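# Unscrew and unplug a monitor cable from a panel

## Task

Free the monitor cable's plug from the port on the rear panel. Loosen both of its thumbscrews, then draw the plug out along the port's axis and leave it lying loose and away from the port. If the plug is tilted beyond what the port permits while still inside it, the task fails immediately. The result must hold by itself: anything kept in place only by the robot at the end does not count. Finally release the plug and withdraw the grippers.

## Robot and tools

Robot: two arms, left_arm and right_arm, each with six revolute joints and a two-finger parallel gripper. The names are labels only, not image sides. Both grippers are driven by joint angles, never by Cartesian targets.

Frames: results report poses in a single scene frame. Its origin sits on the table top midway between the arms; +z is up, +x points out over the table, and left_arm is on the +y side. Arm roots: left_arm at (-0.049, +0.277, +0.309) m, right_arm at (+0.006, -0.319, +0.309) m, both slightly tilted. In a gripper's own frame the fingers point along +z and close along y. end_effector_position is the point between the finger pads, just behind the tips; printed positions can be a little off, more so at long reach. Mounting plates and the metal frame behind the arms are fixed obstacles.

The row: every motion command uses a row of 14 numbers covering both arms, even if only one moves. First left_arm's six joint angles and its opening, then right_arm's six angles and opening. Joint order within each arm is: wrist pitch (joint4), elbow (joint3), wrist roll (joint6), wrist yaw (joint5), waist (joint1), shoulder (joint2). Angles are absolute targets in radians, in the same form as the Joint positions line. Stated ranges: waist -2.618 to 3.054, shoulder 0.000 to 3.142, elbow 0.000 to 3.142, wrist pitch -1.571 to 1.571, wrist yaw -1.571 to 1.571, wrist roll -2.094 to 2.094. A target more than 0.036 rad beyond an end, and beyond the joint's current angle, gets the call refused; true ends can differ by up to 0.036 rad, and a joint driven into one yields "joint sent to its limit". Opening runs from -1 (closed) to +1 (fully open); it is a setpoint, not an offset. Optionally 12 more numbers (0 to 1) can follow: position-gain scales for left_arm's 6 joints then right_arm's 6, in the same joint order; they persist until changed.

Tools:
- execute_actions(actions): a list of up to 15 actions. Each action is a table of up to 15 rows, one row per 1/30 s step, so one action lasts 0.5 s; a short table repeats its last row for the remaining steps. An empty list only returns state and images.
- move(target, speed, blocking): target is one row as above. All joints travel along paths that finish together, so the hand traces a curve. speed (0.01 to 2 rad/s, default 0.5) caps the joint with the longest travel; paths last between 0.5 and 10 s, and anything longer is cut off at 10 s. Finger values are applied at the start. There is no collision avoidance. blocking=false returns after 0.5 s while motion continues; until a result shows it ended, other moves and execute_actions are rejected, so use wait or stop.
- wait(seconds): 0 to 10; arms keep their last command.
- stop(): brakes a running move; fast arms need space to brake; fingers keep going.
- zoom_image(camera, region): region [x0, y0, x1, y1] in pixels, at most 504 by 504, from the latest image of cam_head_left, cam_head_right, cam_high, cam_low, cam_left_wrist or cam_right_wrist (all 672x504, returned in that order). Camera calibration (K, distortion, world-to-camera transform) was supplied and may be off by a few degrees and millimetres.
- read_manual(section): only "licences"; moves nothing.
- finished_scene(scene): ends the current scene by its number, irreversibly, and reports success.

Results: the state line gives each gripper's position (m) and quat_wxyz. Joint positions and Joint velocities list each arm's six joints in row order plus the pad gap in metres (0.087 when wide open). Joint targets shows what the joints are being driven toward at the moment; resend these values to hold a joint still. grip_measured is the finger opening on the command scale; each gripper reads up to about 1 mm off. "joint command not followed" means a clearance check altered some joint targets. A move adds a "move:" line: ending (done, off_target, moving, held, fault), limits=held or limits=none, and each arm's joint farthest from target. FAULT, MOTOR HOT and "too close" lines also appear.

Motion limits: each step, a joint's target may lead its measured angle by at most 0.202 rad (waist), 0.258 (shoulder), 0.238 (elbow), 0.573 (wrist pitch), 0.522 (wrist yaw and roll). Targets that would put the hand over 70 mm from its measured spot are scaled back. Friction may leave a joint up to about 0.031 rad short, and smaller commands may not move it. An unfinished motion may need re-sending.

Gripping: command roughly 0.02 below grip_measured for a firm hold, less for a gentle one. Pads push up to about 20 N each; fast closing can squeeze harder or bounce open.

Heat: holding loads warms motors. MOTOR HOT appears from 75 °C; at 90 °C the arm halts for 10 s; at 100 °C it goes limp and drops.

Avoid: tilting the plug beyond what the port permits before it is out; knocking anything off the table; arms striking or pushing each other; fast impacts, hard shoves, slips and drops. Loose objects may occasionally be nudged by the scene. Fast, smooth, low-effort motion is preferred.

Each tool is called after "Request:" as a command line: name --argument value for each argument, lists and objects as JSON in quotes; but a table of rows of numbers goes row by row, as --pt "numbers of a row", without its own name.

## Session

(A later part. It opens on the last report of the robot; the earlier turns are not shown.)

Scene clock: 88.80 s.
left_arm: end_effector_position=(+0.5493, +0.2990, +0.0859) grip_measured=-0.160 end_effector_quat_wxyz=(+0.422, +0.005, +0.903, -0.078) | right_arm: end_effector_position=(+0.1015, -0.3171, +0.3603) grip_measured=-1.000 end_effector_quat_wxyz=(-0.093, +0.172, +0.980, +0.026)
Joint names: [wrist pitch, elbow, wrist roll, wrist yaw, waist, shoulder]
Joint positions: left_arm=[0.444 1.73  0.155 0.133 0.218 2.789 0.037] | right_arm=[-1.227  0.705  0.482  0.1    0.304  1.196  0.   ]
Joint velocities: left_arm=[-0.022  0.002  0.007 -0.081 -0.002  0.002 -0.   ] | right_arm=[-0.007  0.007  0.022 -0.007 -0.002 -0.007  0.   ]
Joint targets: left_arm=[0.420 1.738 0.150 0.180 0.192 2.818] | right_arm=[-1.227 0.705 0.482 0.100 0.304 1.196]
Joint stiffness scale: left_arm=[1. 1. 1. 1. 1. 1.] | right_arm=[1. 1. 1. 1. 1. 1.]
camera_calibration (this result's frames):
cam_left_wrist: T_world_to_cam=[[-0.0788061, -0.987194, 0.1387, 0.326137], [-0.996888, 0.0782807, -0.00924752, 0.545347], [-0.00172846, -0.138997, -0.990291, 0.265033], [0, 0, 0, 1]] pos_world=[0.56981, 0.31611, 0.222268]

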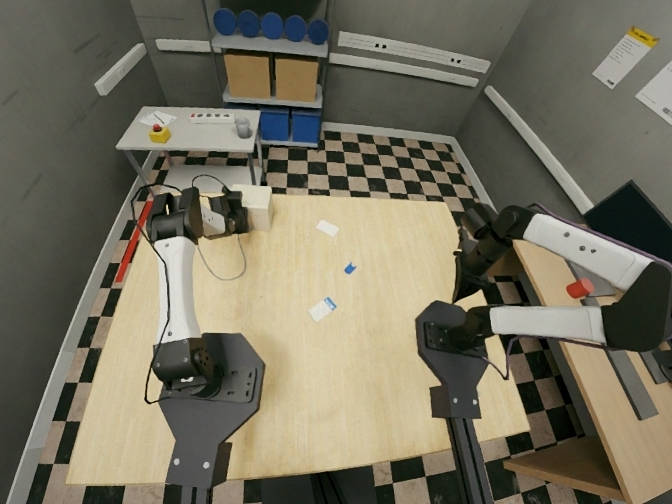

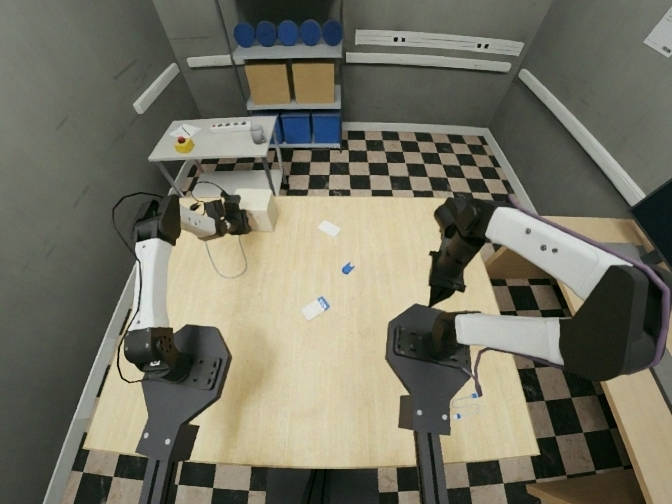

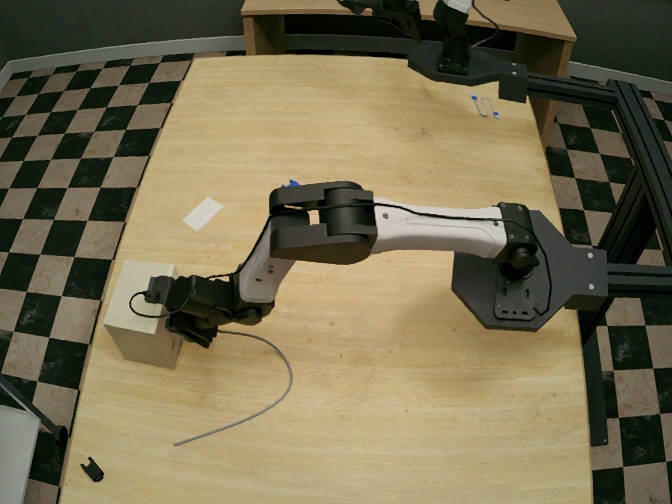

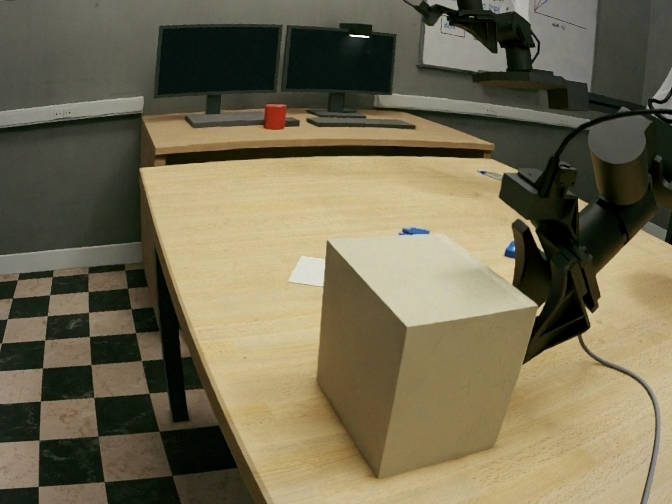

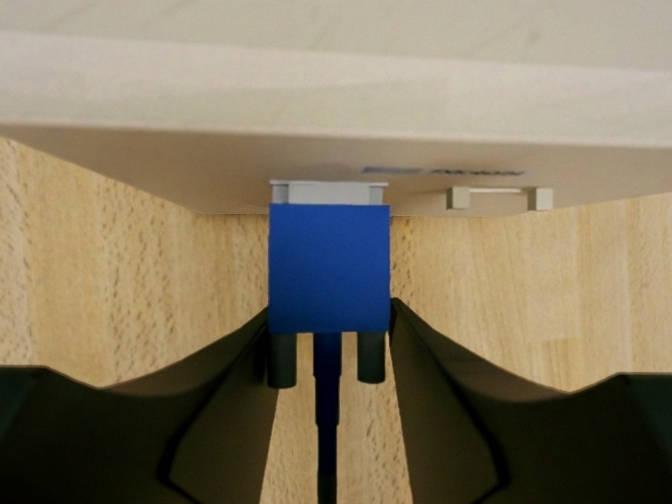

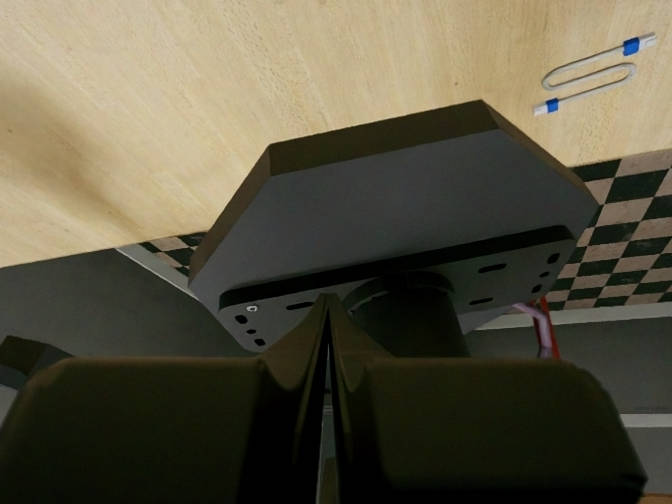

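Request:
move --target '[0.444,1.73,0.155,0.13,0.225,2.789,-0.05,-1.227,0.705,0.482,0.1,0.304,1.196,-1]' --speed 0.1

Request:
move --target '[0.34,1.63,0.19,0.13,0.225,2.63,-0.05,-1.227,0.705,0.482,0.1,0.304,1.196,-1]' --speed 0.2

Request:
move --target '[0.355,1.668,0.19,0.143,0.252,2.671,-0.72,-1.227,0.705,0.482,0.1,0.304,1.196,-1]' --speed 0.05

Scene clock: 90.33 s.
left_arm: end_effector_position=(+0.5495, +0.2993, +0.0860) grip_measured=-0.050 end_effector_quat_wxyz=(+0.422, +0.005, +0.903, -0.077) | right_arm: end_effector_position=(+0.1015, -0.3171, +0.3603) grip_measured=-1.000 end_effector_quat_wxyz=(-0.093, +0.172, +0.980, +0.026)
Joint names: [wrist pitch, elbow, wrist roll, wrist yaw, waist, shoulder]
Joint positions: left_arm=[0.446 1.73  0.155 0.133 0.219 2.789 0.042] | right_arm=[-1.227  0.705  0.482  0.1    0.304  1.196  0.   ]
Joint velocities: left_arm=[-0.037 -0.007 -0.007  0.007  0.012 -0.017 -0.   ] | right_arm=[ 0.007  0.002  0.037  0.007  0.012 -0.022  0.   ]
Joint targets: left_arm=[0.444 1.730 0.155 0.130 0.225 2.789] | right_arm=[-1.227 0.705 0.482 0.100 0.304 1.196]
Joint stiffness scale: left_arm=[1. 1. 1. 1. 1. 1.] | right_arm=[1. 1. 1. 1. 1. 1.]
move: done; limits=none; left_arm: farthest joint: the waist, 0.006 radians from its target (0.007 radians at the start); right_arm: farthest joint: the waist, 0.000 radians from its target (0.000 radians at the start)
camera_calibration (this result's frames):
cam_left_wrist: T_world_to_cam=[[-0.0781077, -0.987319, 0.138201, 0.326184], [-0.996945, 0.0774439, -0.0101824, 0.545874], [-0.000649571, -0.138574, -0.990352, 0.264489], [0, 0, 0, 1]] pos_world=[0.569856, 0.316424, 0.222417]

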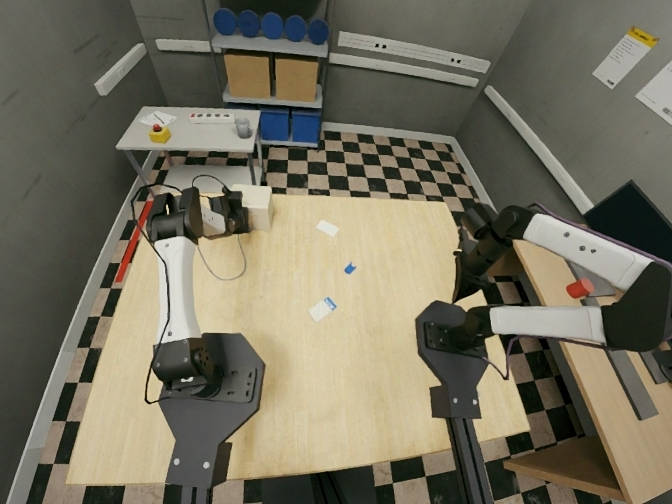

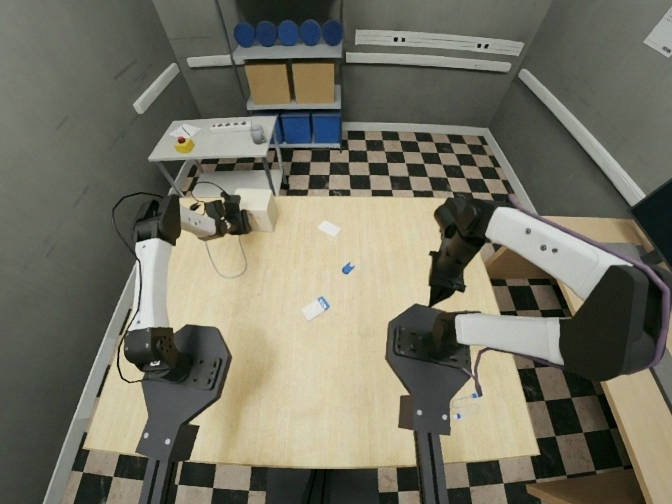

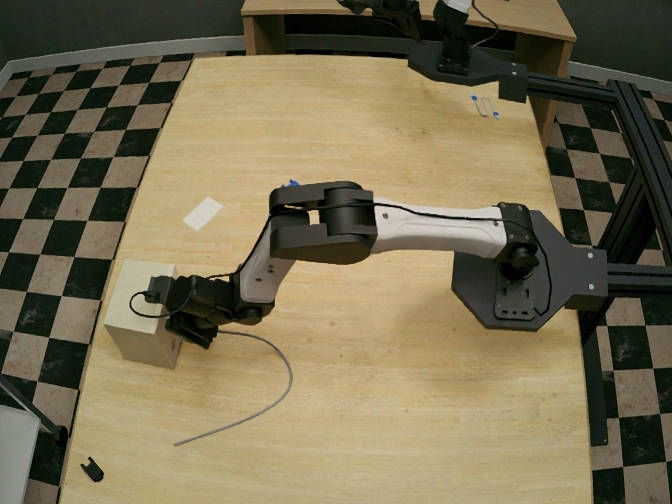

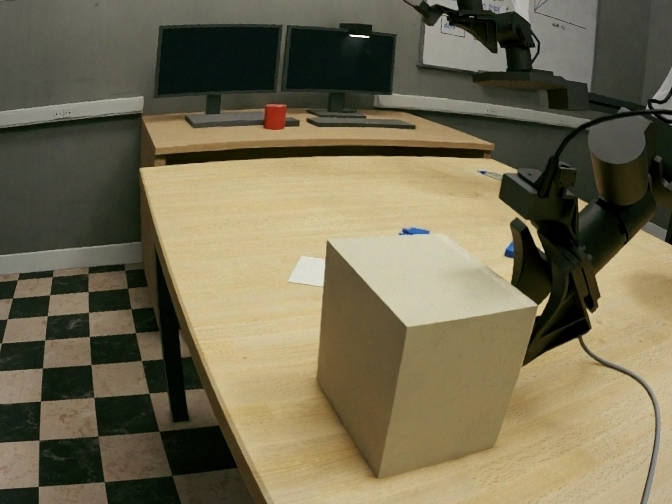

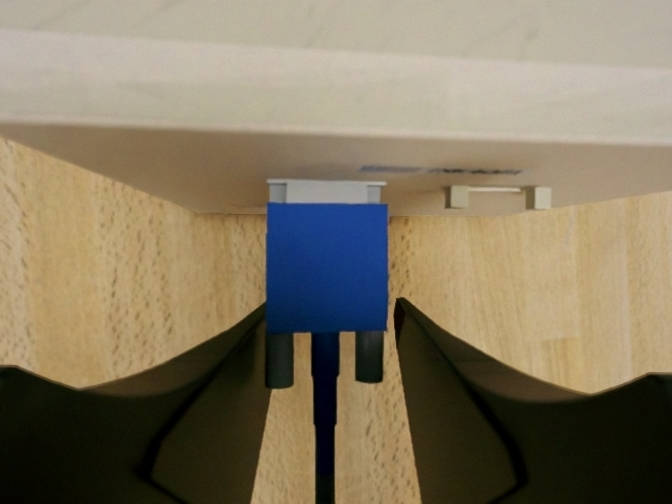

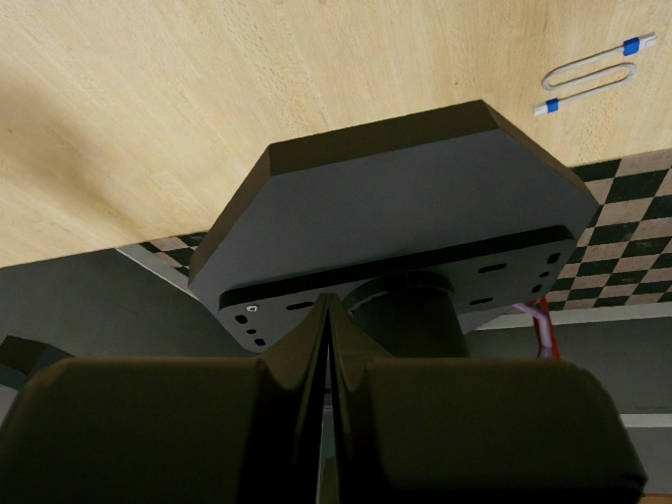

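Scene clock: 91.77 s.
left_arm: end_effector_position=(+0.5487, +0.3085, +0.1337) grip_measured=-0.050 end_effector_quat_wxyz=(+0.418, +0.018, +0.905, -0.072) | right_arm: end_effector_position=(+0.1015, -0.3171, +0.3603) grip_measured=-1.000 end_effector_quat_wxyz=(-0.093, +0.172, +0.980, +0.026)
Joint names: [wrist pitch, elbow, wrist roll, wrist yaw, waist, shoulder]
Joint positions: left_arm=[0.359 1.651 0.184 0.133 0.219 2.636 0.042] | right_arm=[-1.227  0.705  0.482  0.1    0.304  1.196  0.   ]
Joint velocities: left_arm=[ 0.037 -0.012 -0.037 -0.037 -0.017  0.002 -0.   ] | right_arm=[-0.007 -0.007 -0.037 -0.007 -0.002  0.012  0.   ]
Joint targets: left_arm=[0.340 1.630 0.190 0.130 0.225 2.630] | right_arm=[-1.227 0.705 0.482 0.100 0.304 1.196]
Joint stiffness scale: left_arm=[1. 1. 1. 1. 1. 1.] | right_arm=[1. 1. 1. 1. 1. 1.]
move: off_target (left_arm); limits=none; left_arm: farthest joint: the elbow, 0.021 radians from its target (0.100 radians at the start); right_arm: farthest joint: the waist, 0.000 radians from its target (0.000 radians at the start)
camera_calibration (this result's frames):
cam_left_wrist: T_world_to_cam=[[-0.0972909, -0.988173, 0.118529, 0.342045], [-0.995204, 0.0978127, -0.00142094, 0.536431], [-0.0101895, -0.118098, -0.99295, 0.312174], [0, 0, 0, 1]] pos_world=[0.570317, 0.322397, 0.270193]

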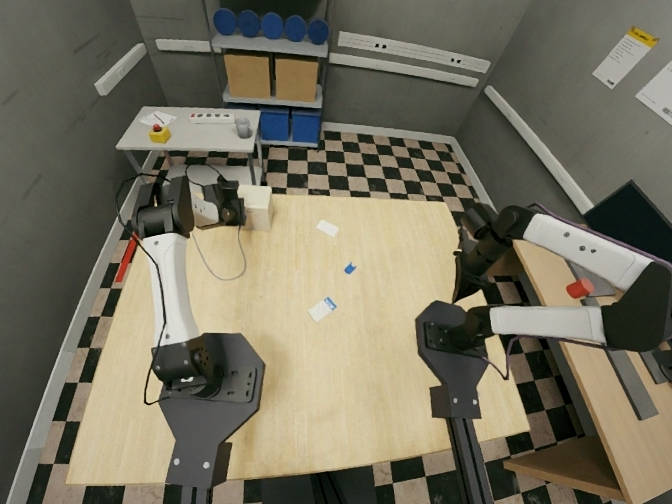

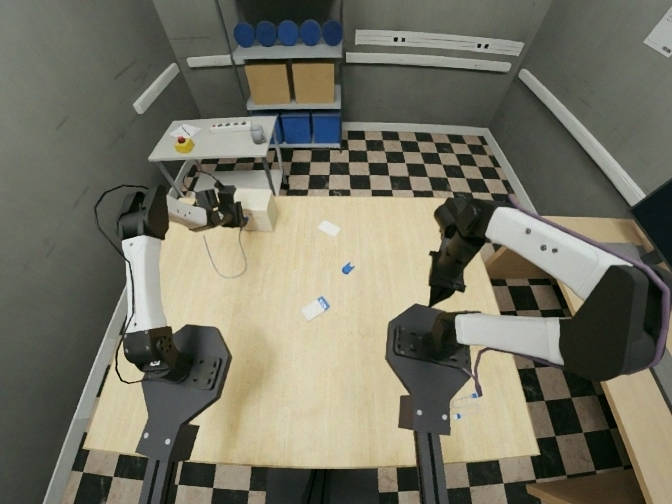

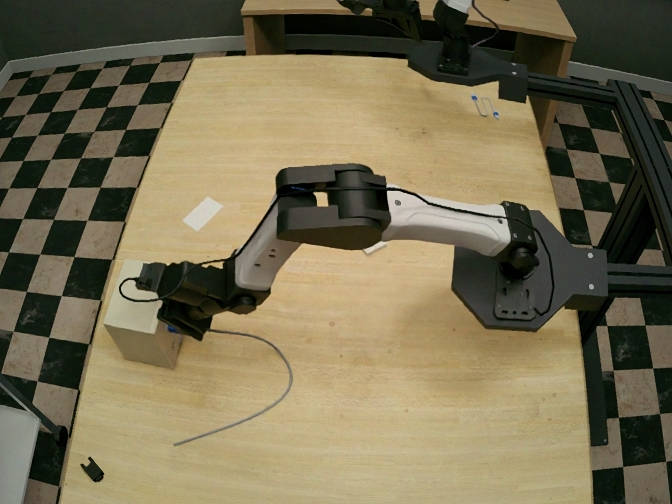

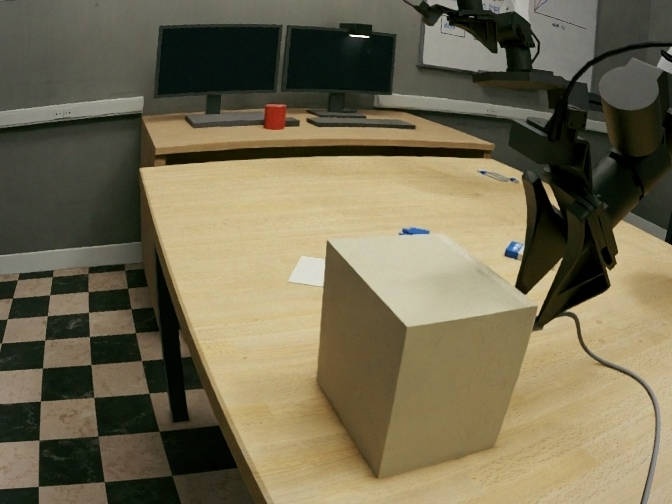

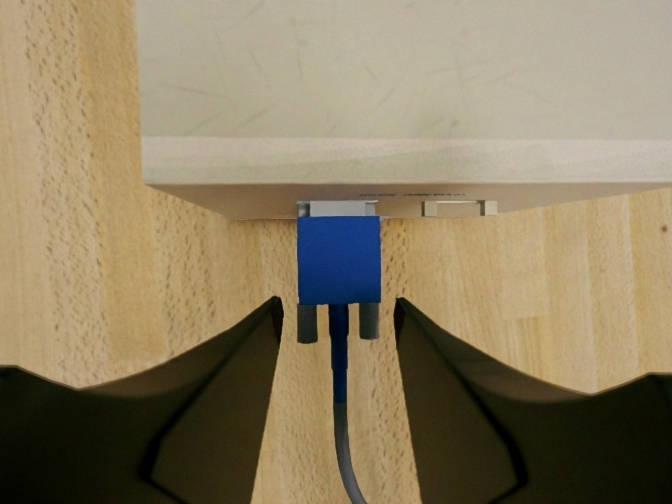

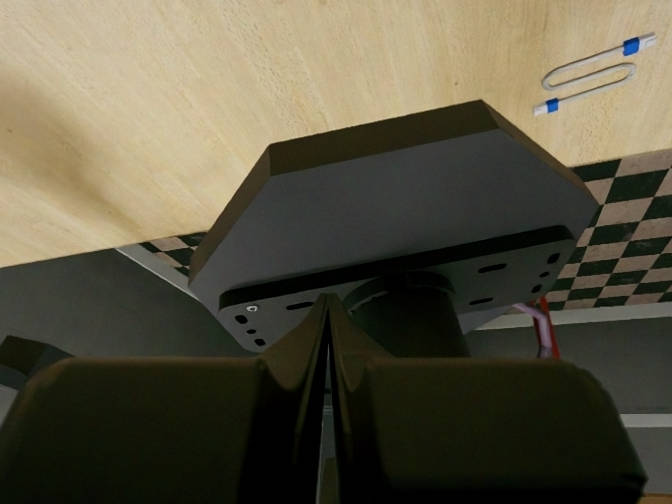

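Scene clock: 92.83 s.
left_arm: end_effector_position=(+0.5422, +0.3218, +0.1218) grip_measured=-0.720 end_effector_quat_wxyz=(+0.410, +0.007, +0.910, -0.068) | right_arm: end_effector_position=(+0.1015, -0.3171, +0.3603) grip_measured=-1.000 end_effector_quat_wxyz=(-0.093, +0.172, +0.980, +0.026)
Joint names: [wrist pitch, elbow, wrist roll, wrist yaw, waist, shoulder]
Joint positions: left_arm=[0.36  1.651 0.185 0.133 0.245 2.652 0.012] | right_arm=[-1.227  0.705  0.482  0.1    0.304  1.196  0.   ]
Joint velocities: left_arm=[-0.007  0.002 -0.081 -0.037  0.007 -0.002  0.   ] | right_arm=[ 0.022 -0.012  0.066  0.037  0.002  0.002  0.   ]
Joint targets: left_arm=[0.355 1.668 0.190 0.143 0.252 2.671] | right_arm=[-1.227 0.705 0.482 0.100 0.304 1.196]
Joint stiffness scale: left_arm=[1. 1. 1. 1. 1. 1.] | right_arm=[1. 1. 1. 1. 1. 1.]
move: done; limits=none; left_arm: farthest joint: the shoulder, 0.019 radians from its target (0.035 radians at the start); right_arm: farthest joint: the waist, 0.000 radians from its target (0.000 radians at the start)
camera_calibration (this result's frames):
cam_left_wrist: T_world_to_cam=[[-0.0731616, -0.990103, 0.119764, 0.343364], [-0.996929, 0.0759665, 0.0190185, 0.53418], [-0.0279284, -0.118005, -0.99262, 0.311427], [0, 0, 0, 1]] pos_world=[0.566358, 0.336136, 0.257847]

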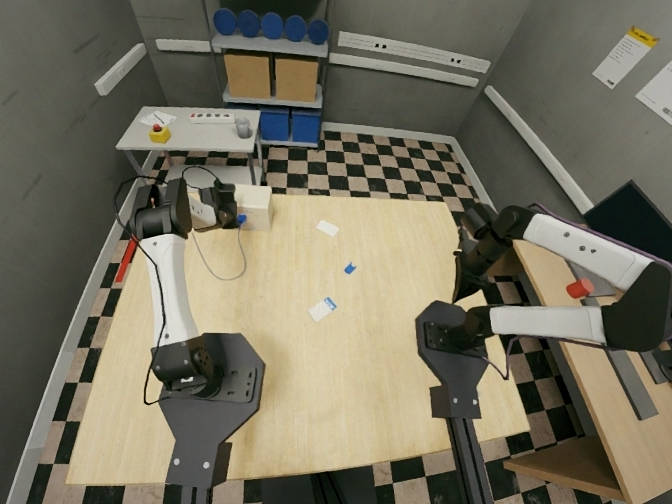

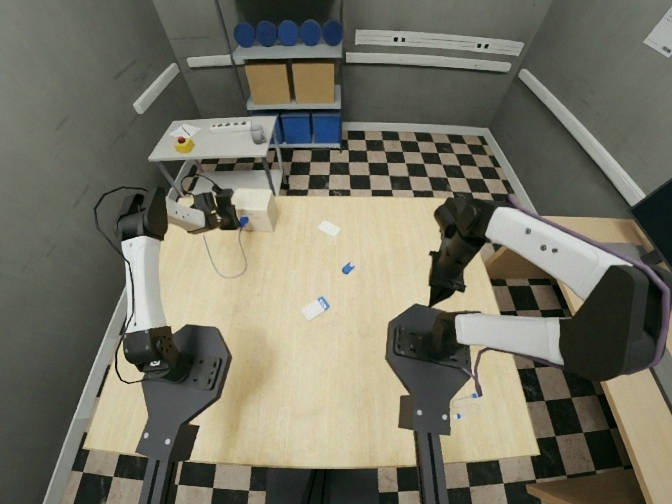

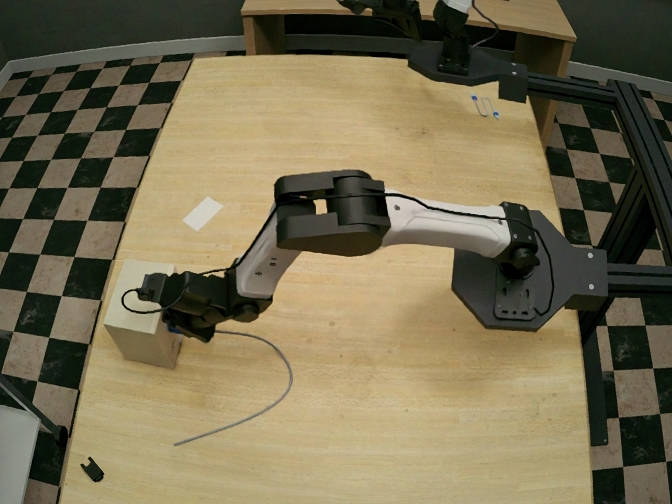

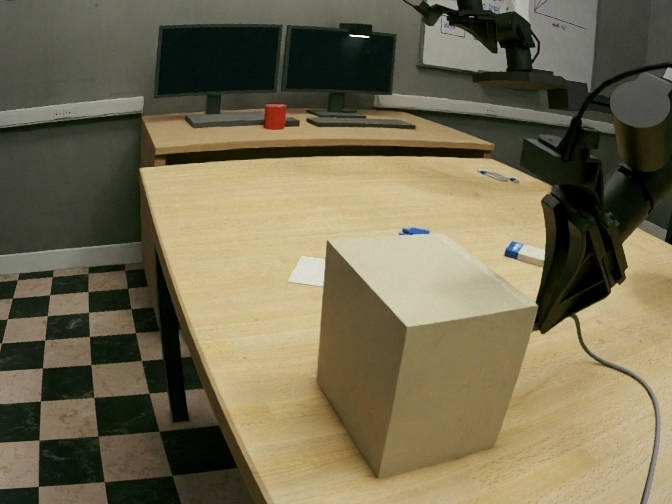

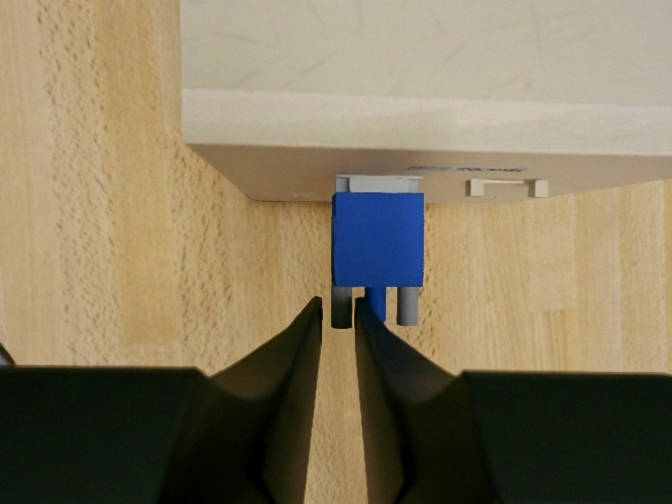

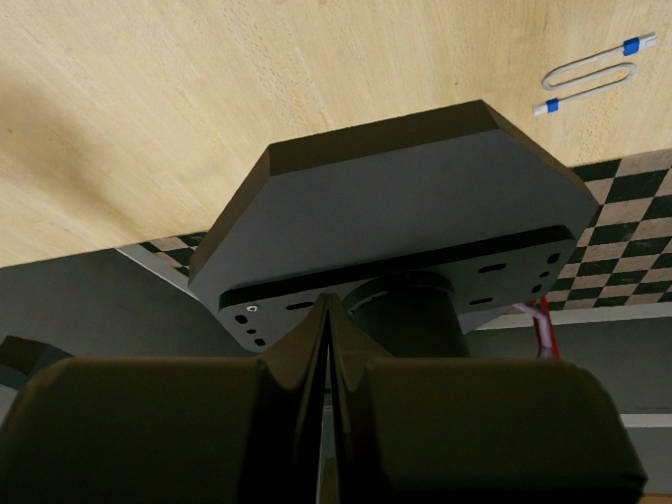

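Request:
execute_actions --actions '[[[0.355,1.672,0.19,0.143,0.244,2.681,-0.72,-1.227,0.705,0.482,0.1,0.304,1.196,-1]],[[0.355,1.676,0.19,0.143,0.244,2.691,-0.72,-1.227,0.705,0.482,0.1,0.304,1.196,-1]],[[0.355,1.676,0.19,0.143,0.244,2.691,-0.8,-1.227,0.705,0.482,0.1,0.304,1.196,-1]],[[0.355,1.676,0.19,0.143,0.244,2.691,-0.885,-1.227,0.705,0.482,0.1,0.304,1.196,-1]]]'

Scene clock: 95.43 s.
left_arm: end_effector_position=(+0.5428, +0.3204, +0.1177) grip_measured=-0.842 end_effector_quat_wxyz=(+0.409, +0.010, +0.910, -0.070) | right_arm: end_effector_position=(+0.1015, -0.3171, +0.3603) grip_measured=-1.000 end_effector_quat_wxyz=(-0.093, +0.172, +0.980, +0.026)
Joint names: [wrist pitch, elbow, wrist roll, wrist yaw, waist, shoulder]
Joint positions: left_arm=[0.36  1.663 0.188 0.139 0.245 2.667 0.007] | right_arm=[-1.227  0.705  0.482  0.1    0.304  1.196  0.   ]
Joint velocities: left_arm=[ 0.081  0.007 -0.007 -0.007 -0.007 -0.012 -0.   ] | right_arm=[-0.007 -0.012 -0.022 -0.022  0.002 -0.002  0.   ]
Joint targets: left_arm=[0.355 1.676 0.190 0.143 0.244 2.691] | right_arm=[-1.227 0.705 0.482 0.100 0.304 1.196]
Joint stiffness scale: left_arm=[1. 1. 1. 1. 1. 1.] | right_arm=[1. 1. 1. 1. 1. 1.]
camera_calibration (this result's frames):
cam_left_wrist: T_world_to_cam=[[-0.0797269, -0.989397, 0.121393, 0.345574], [-0.996388, 0.0826689, 0.0193875, 0.532448], [-0.0292174, -0.119409, -0.992415, 0.308337], [0, 0, 0, 1]] pos_world=[0.567085, 0.334712, 0.253725]

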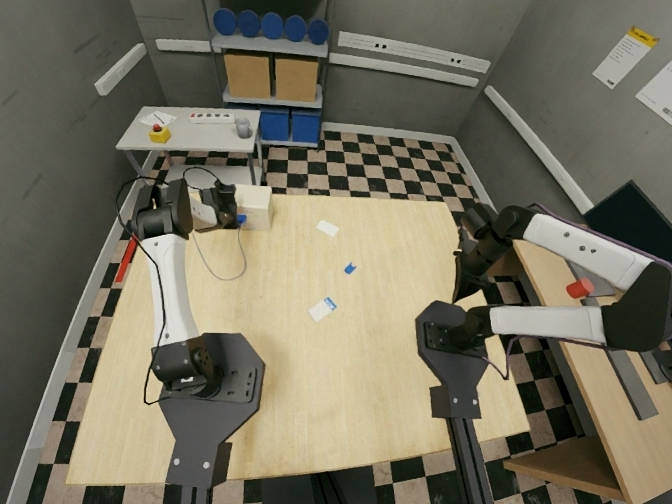

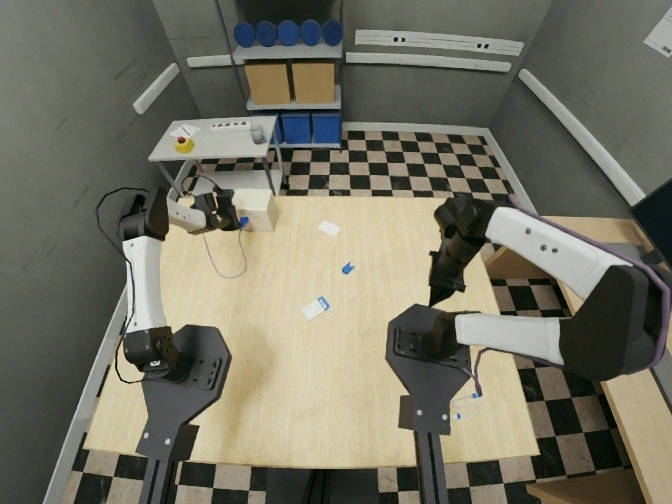

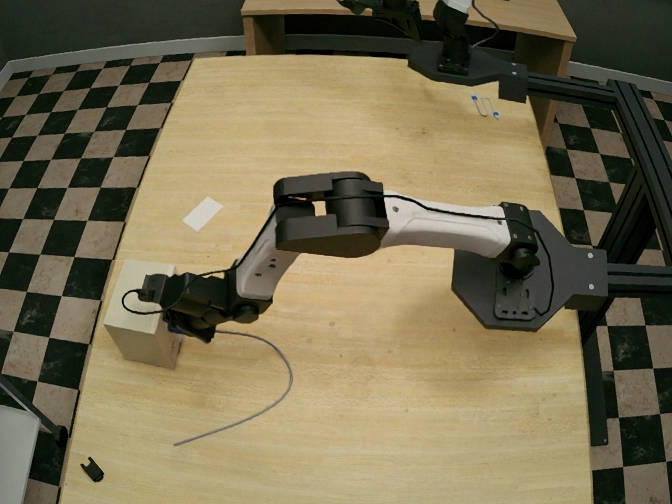

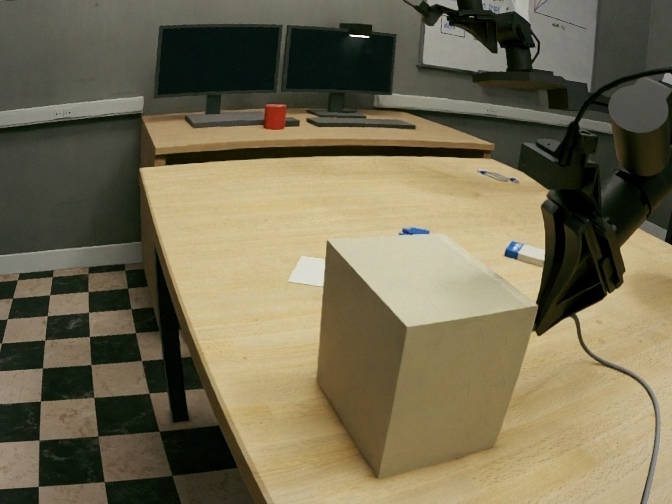

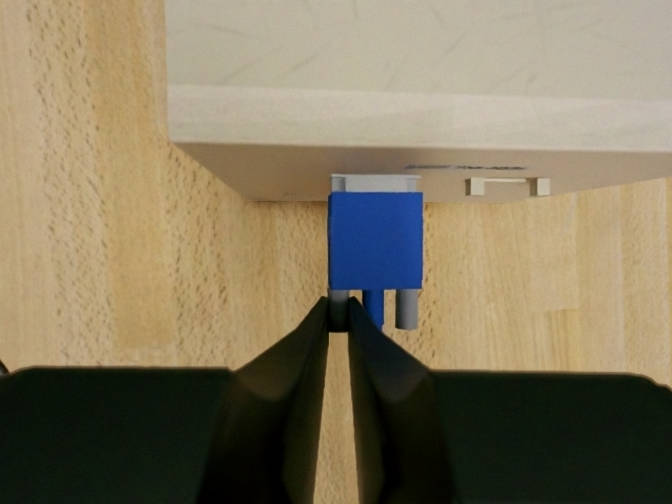

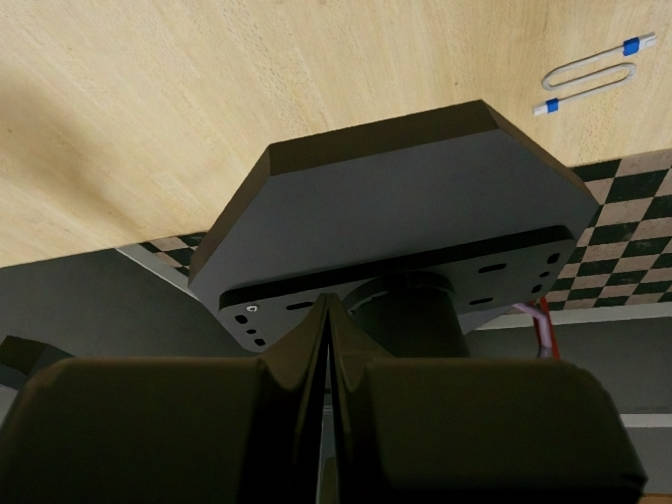

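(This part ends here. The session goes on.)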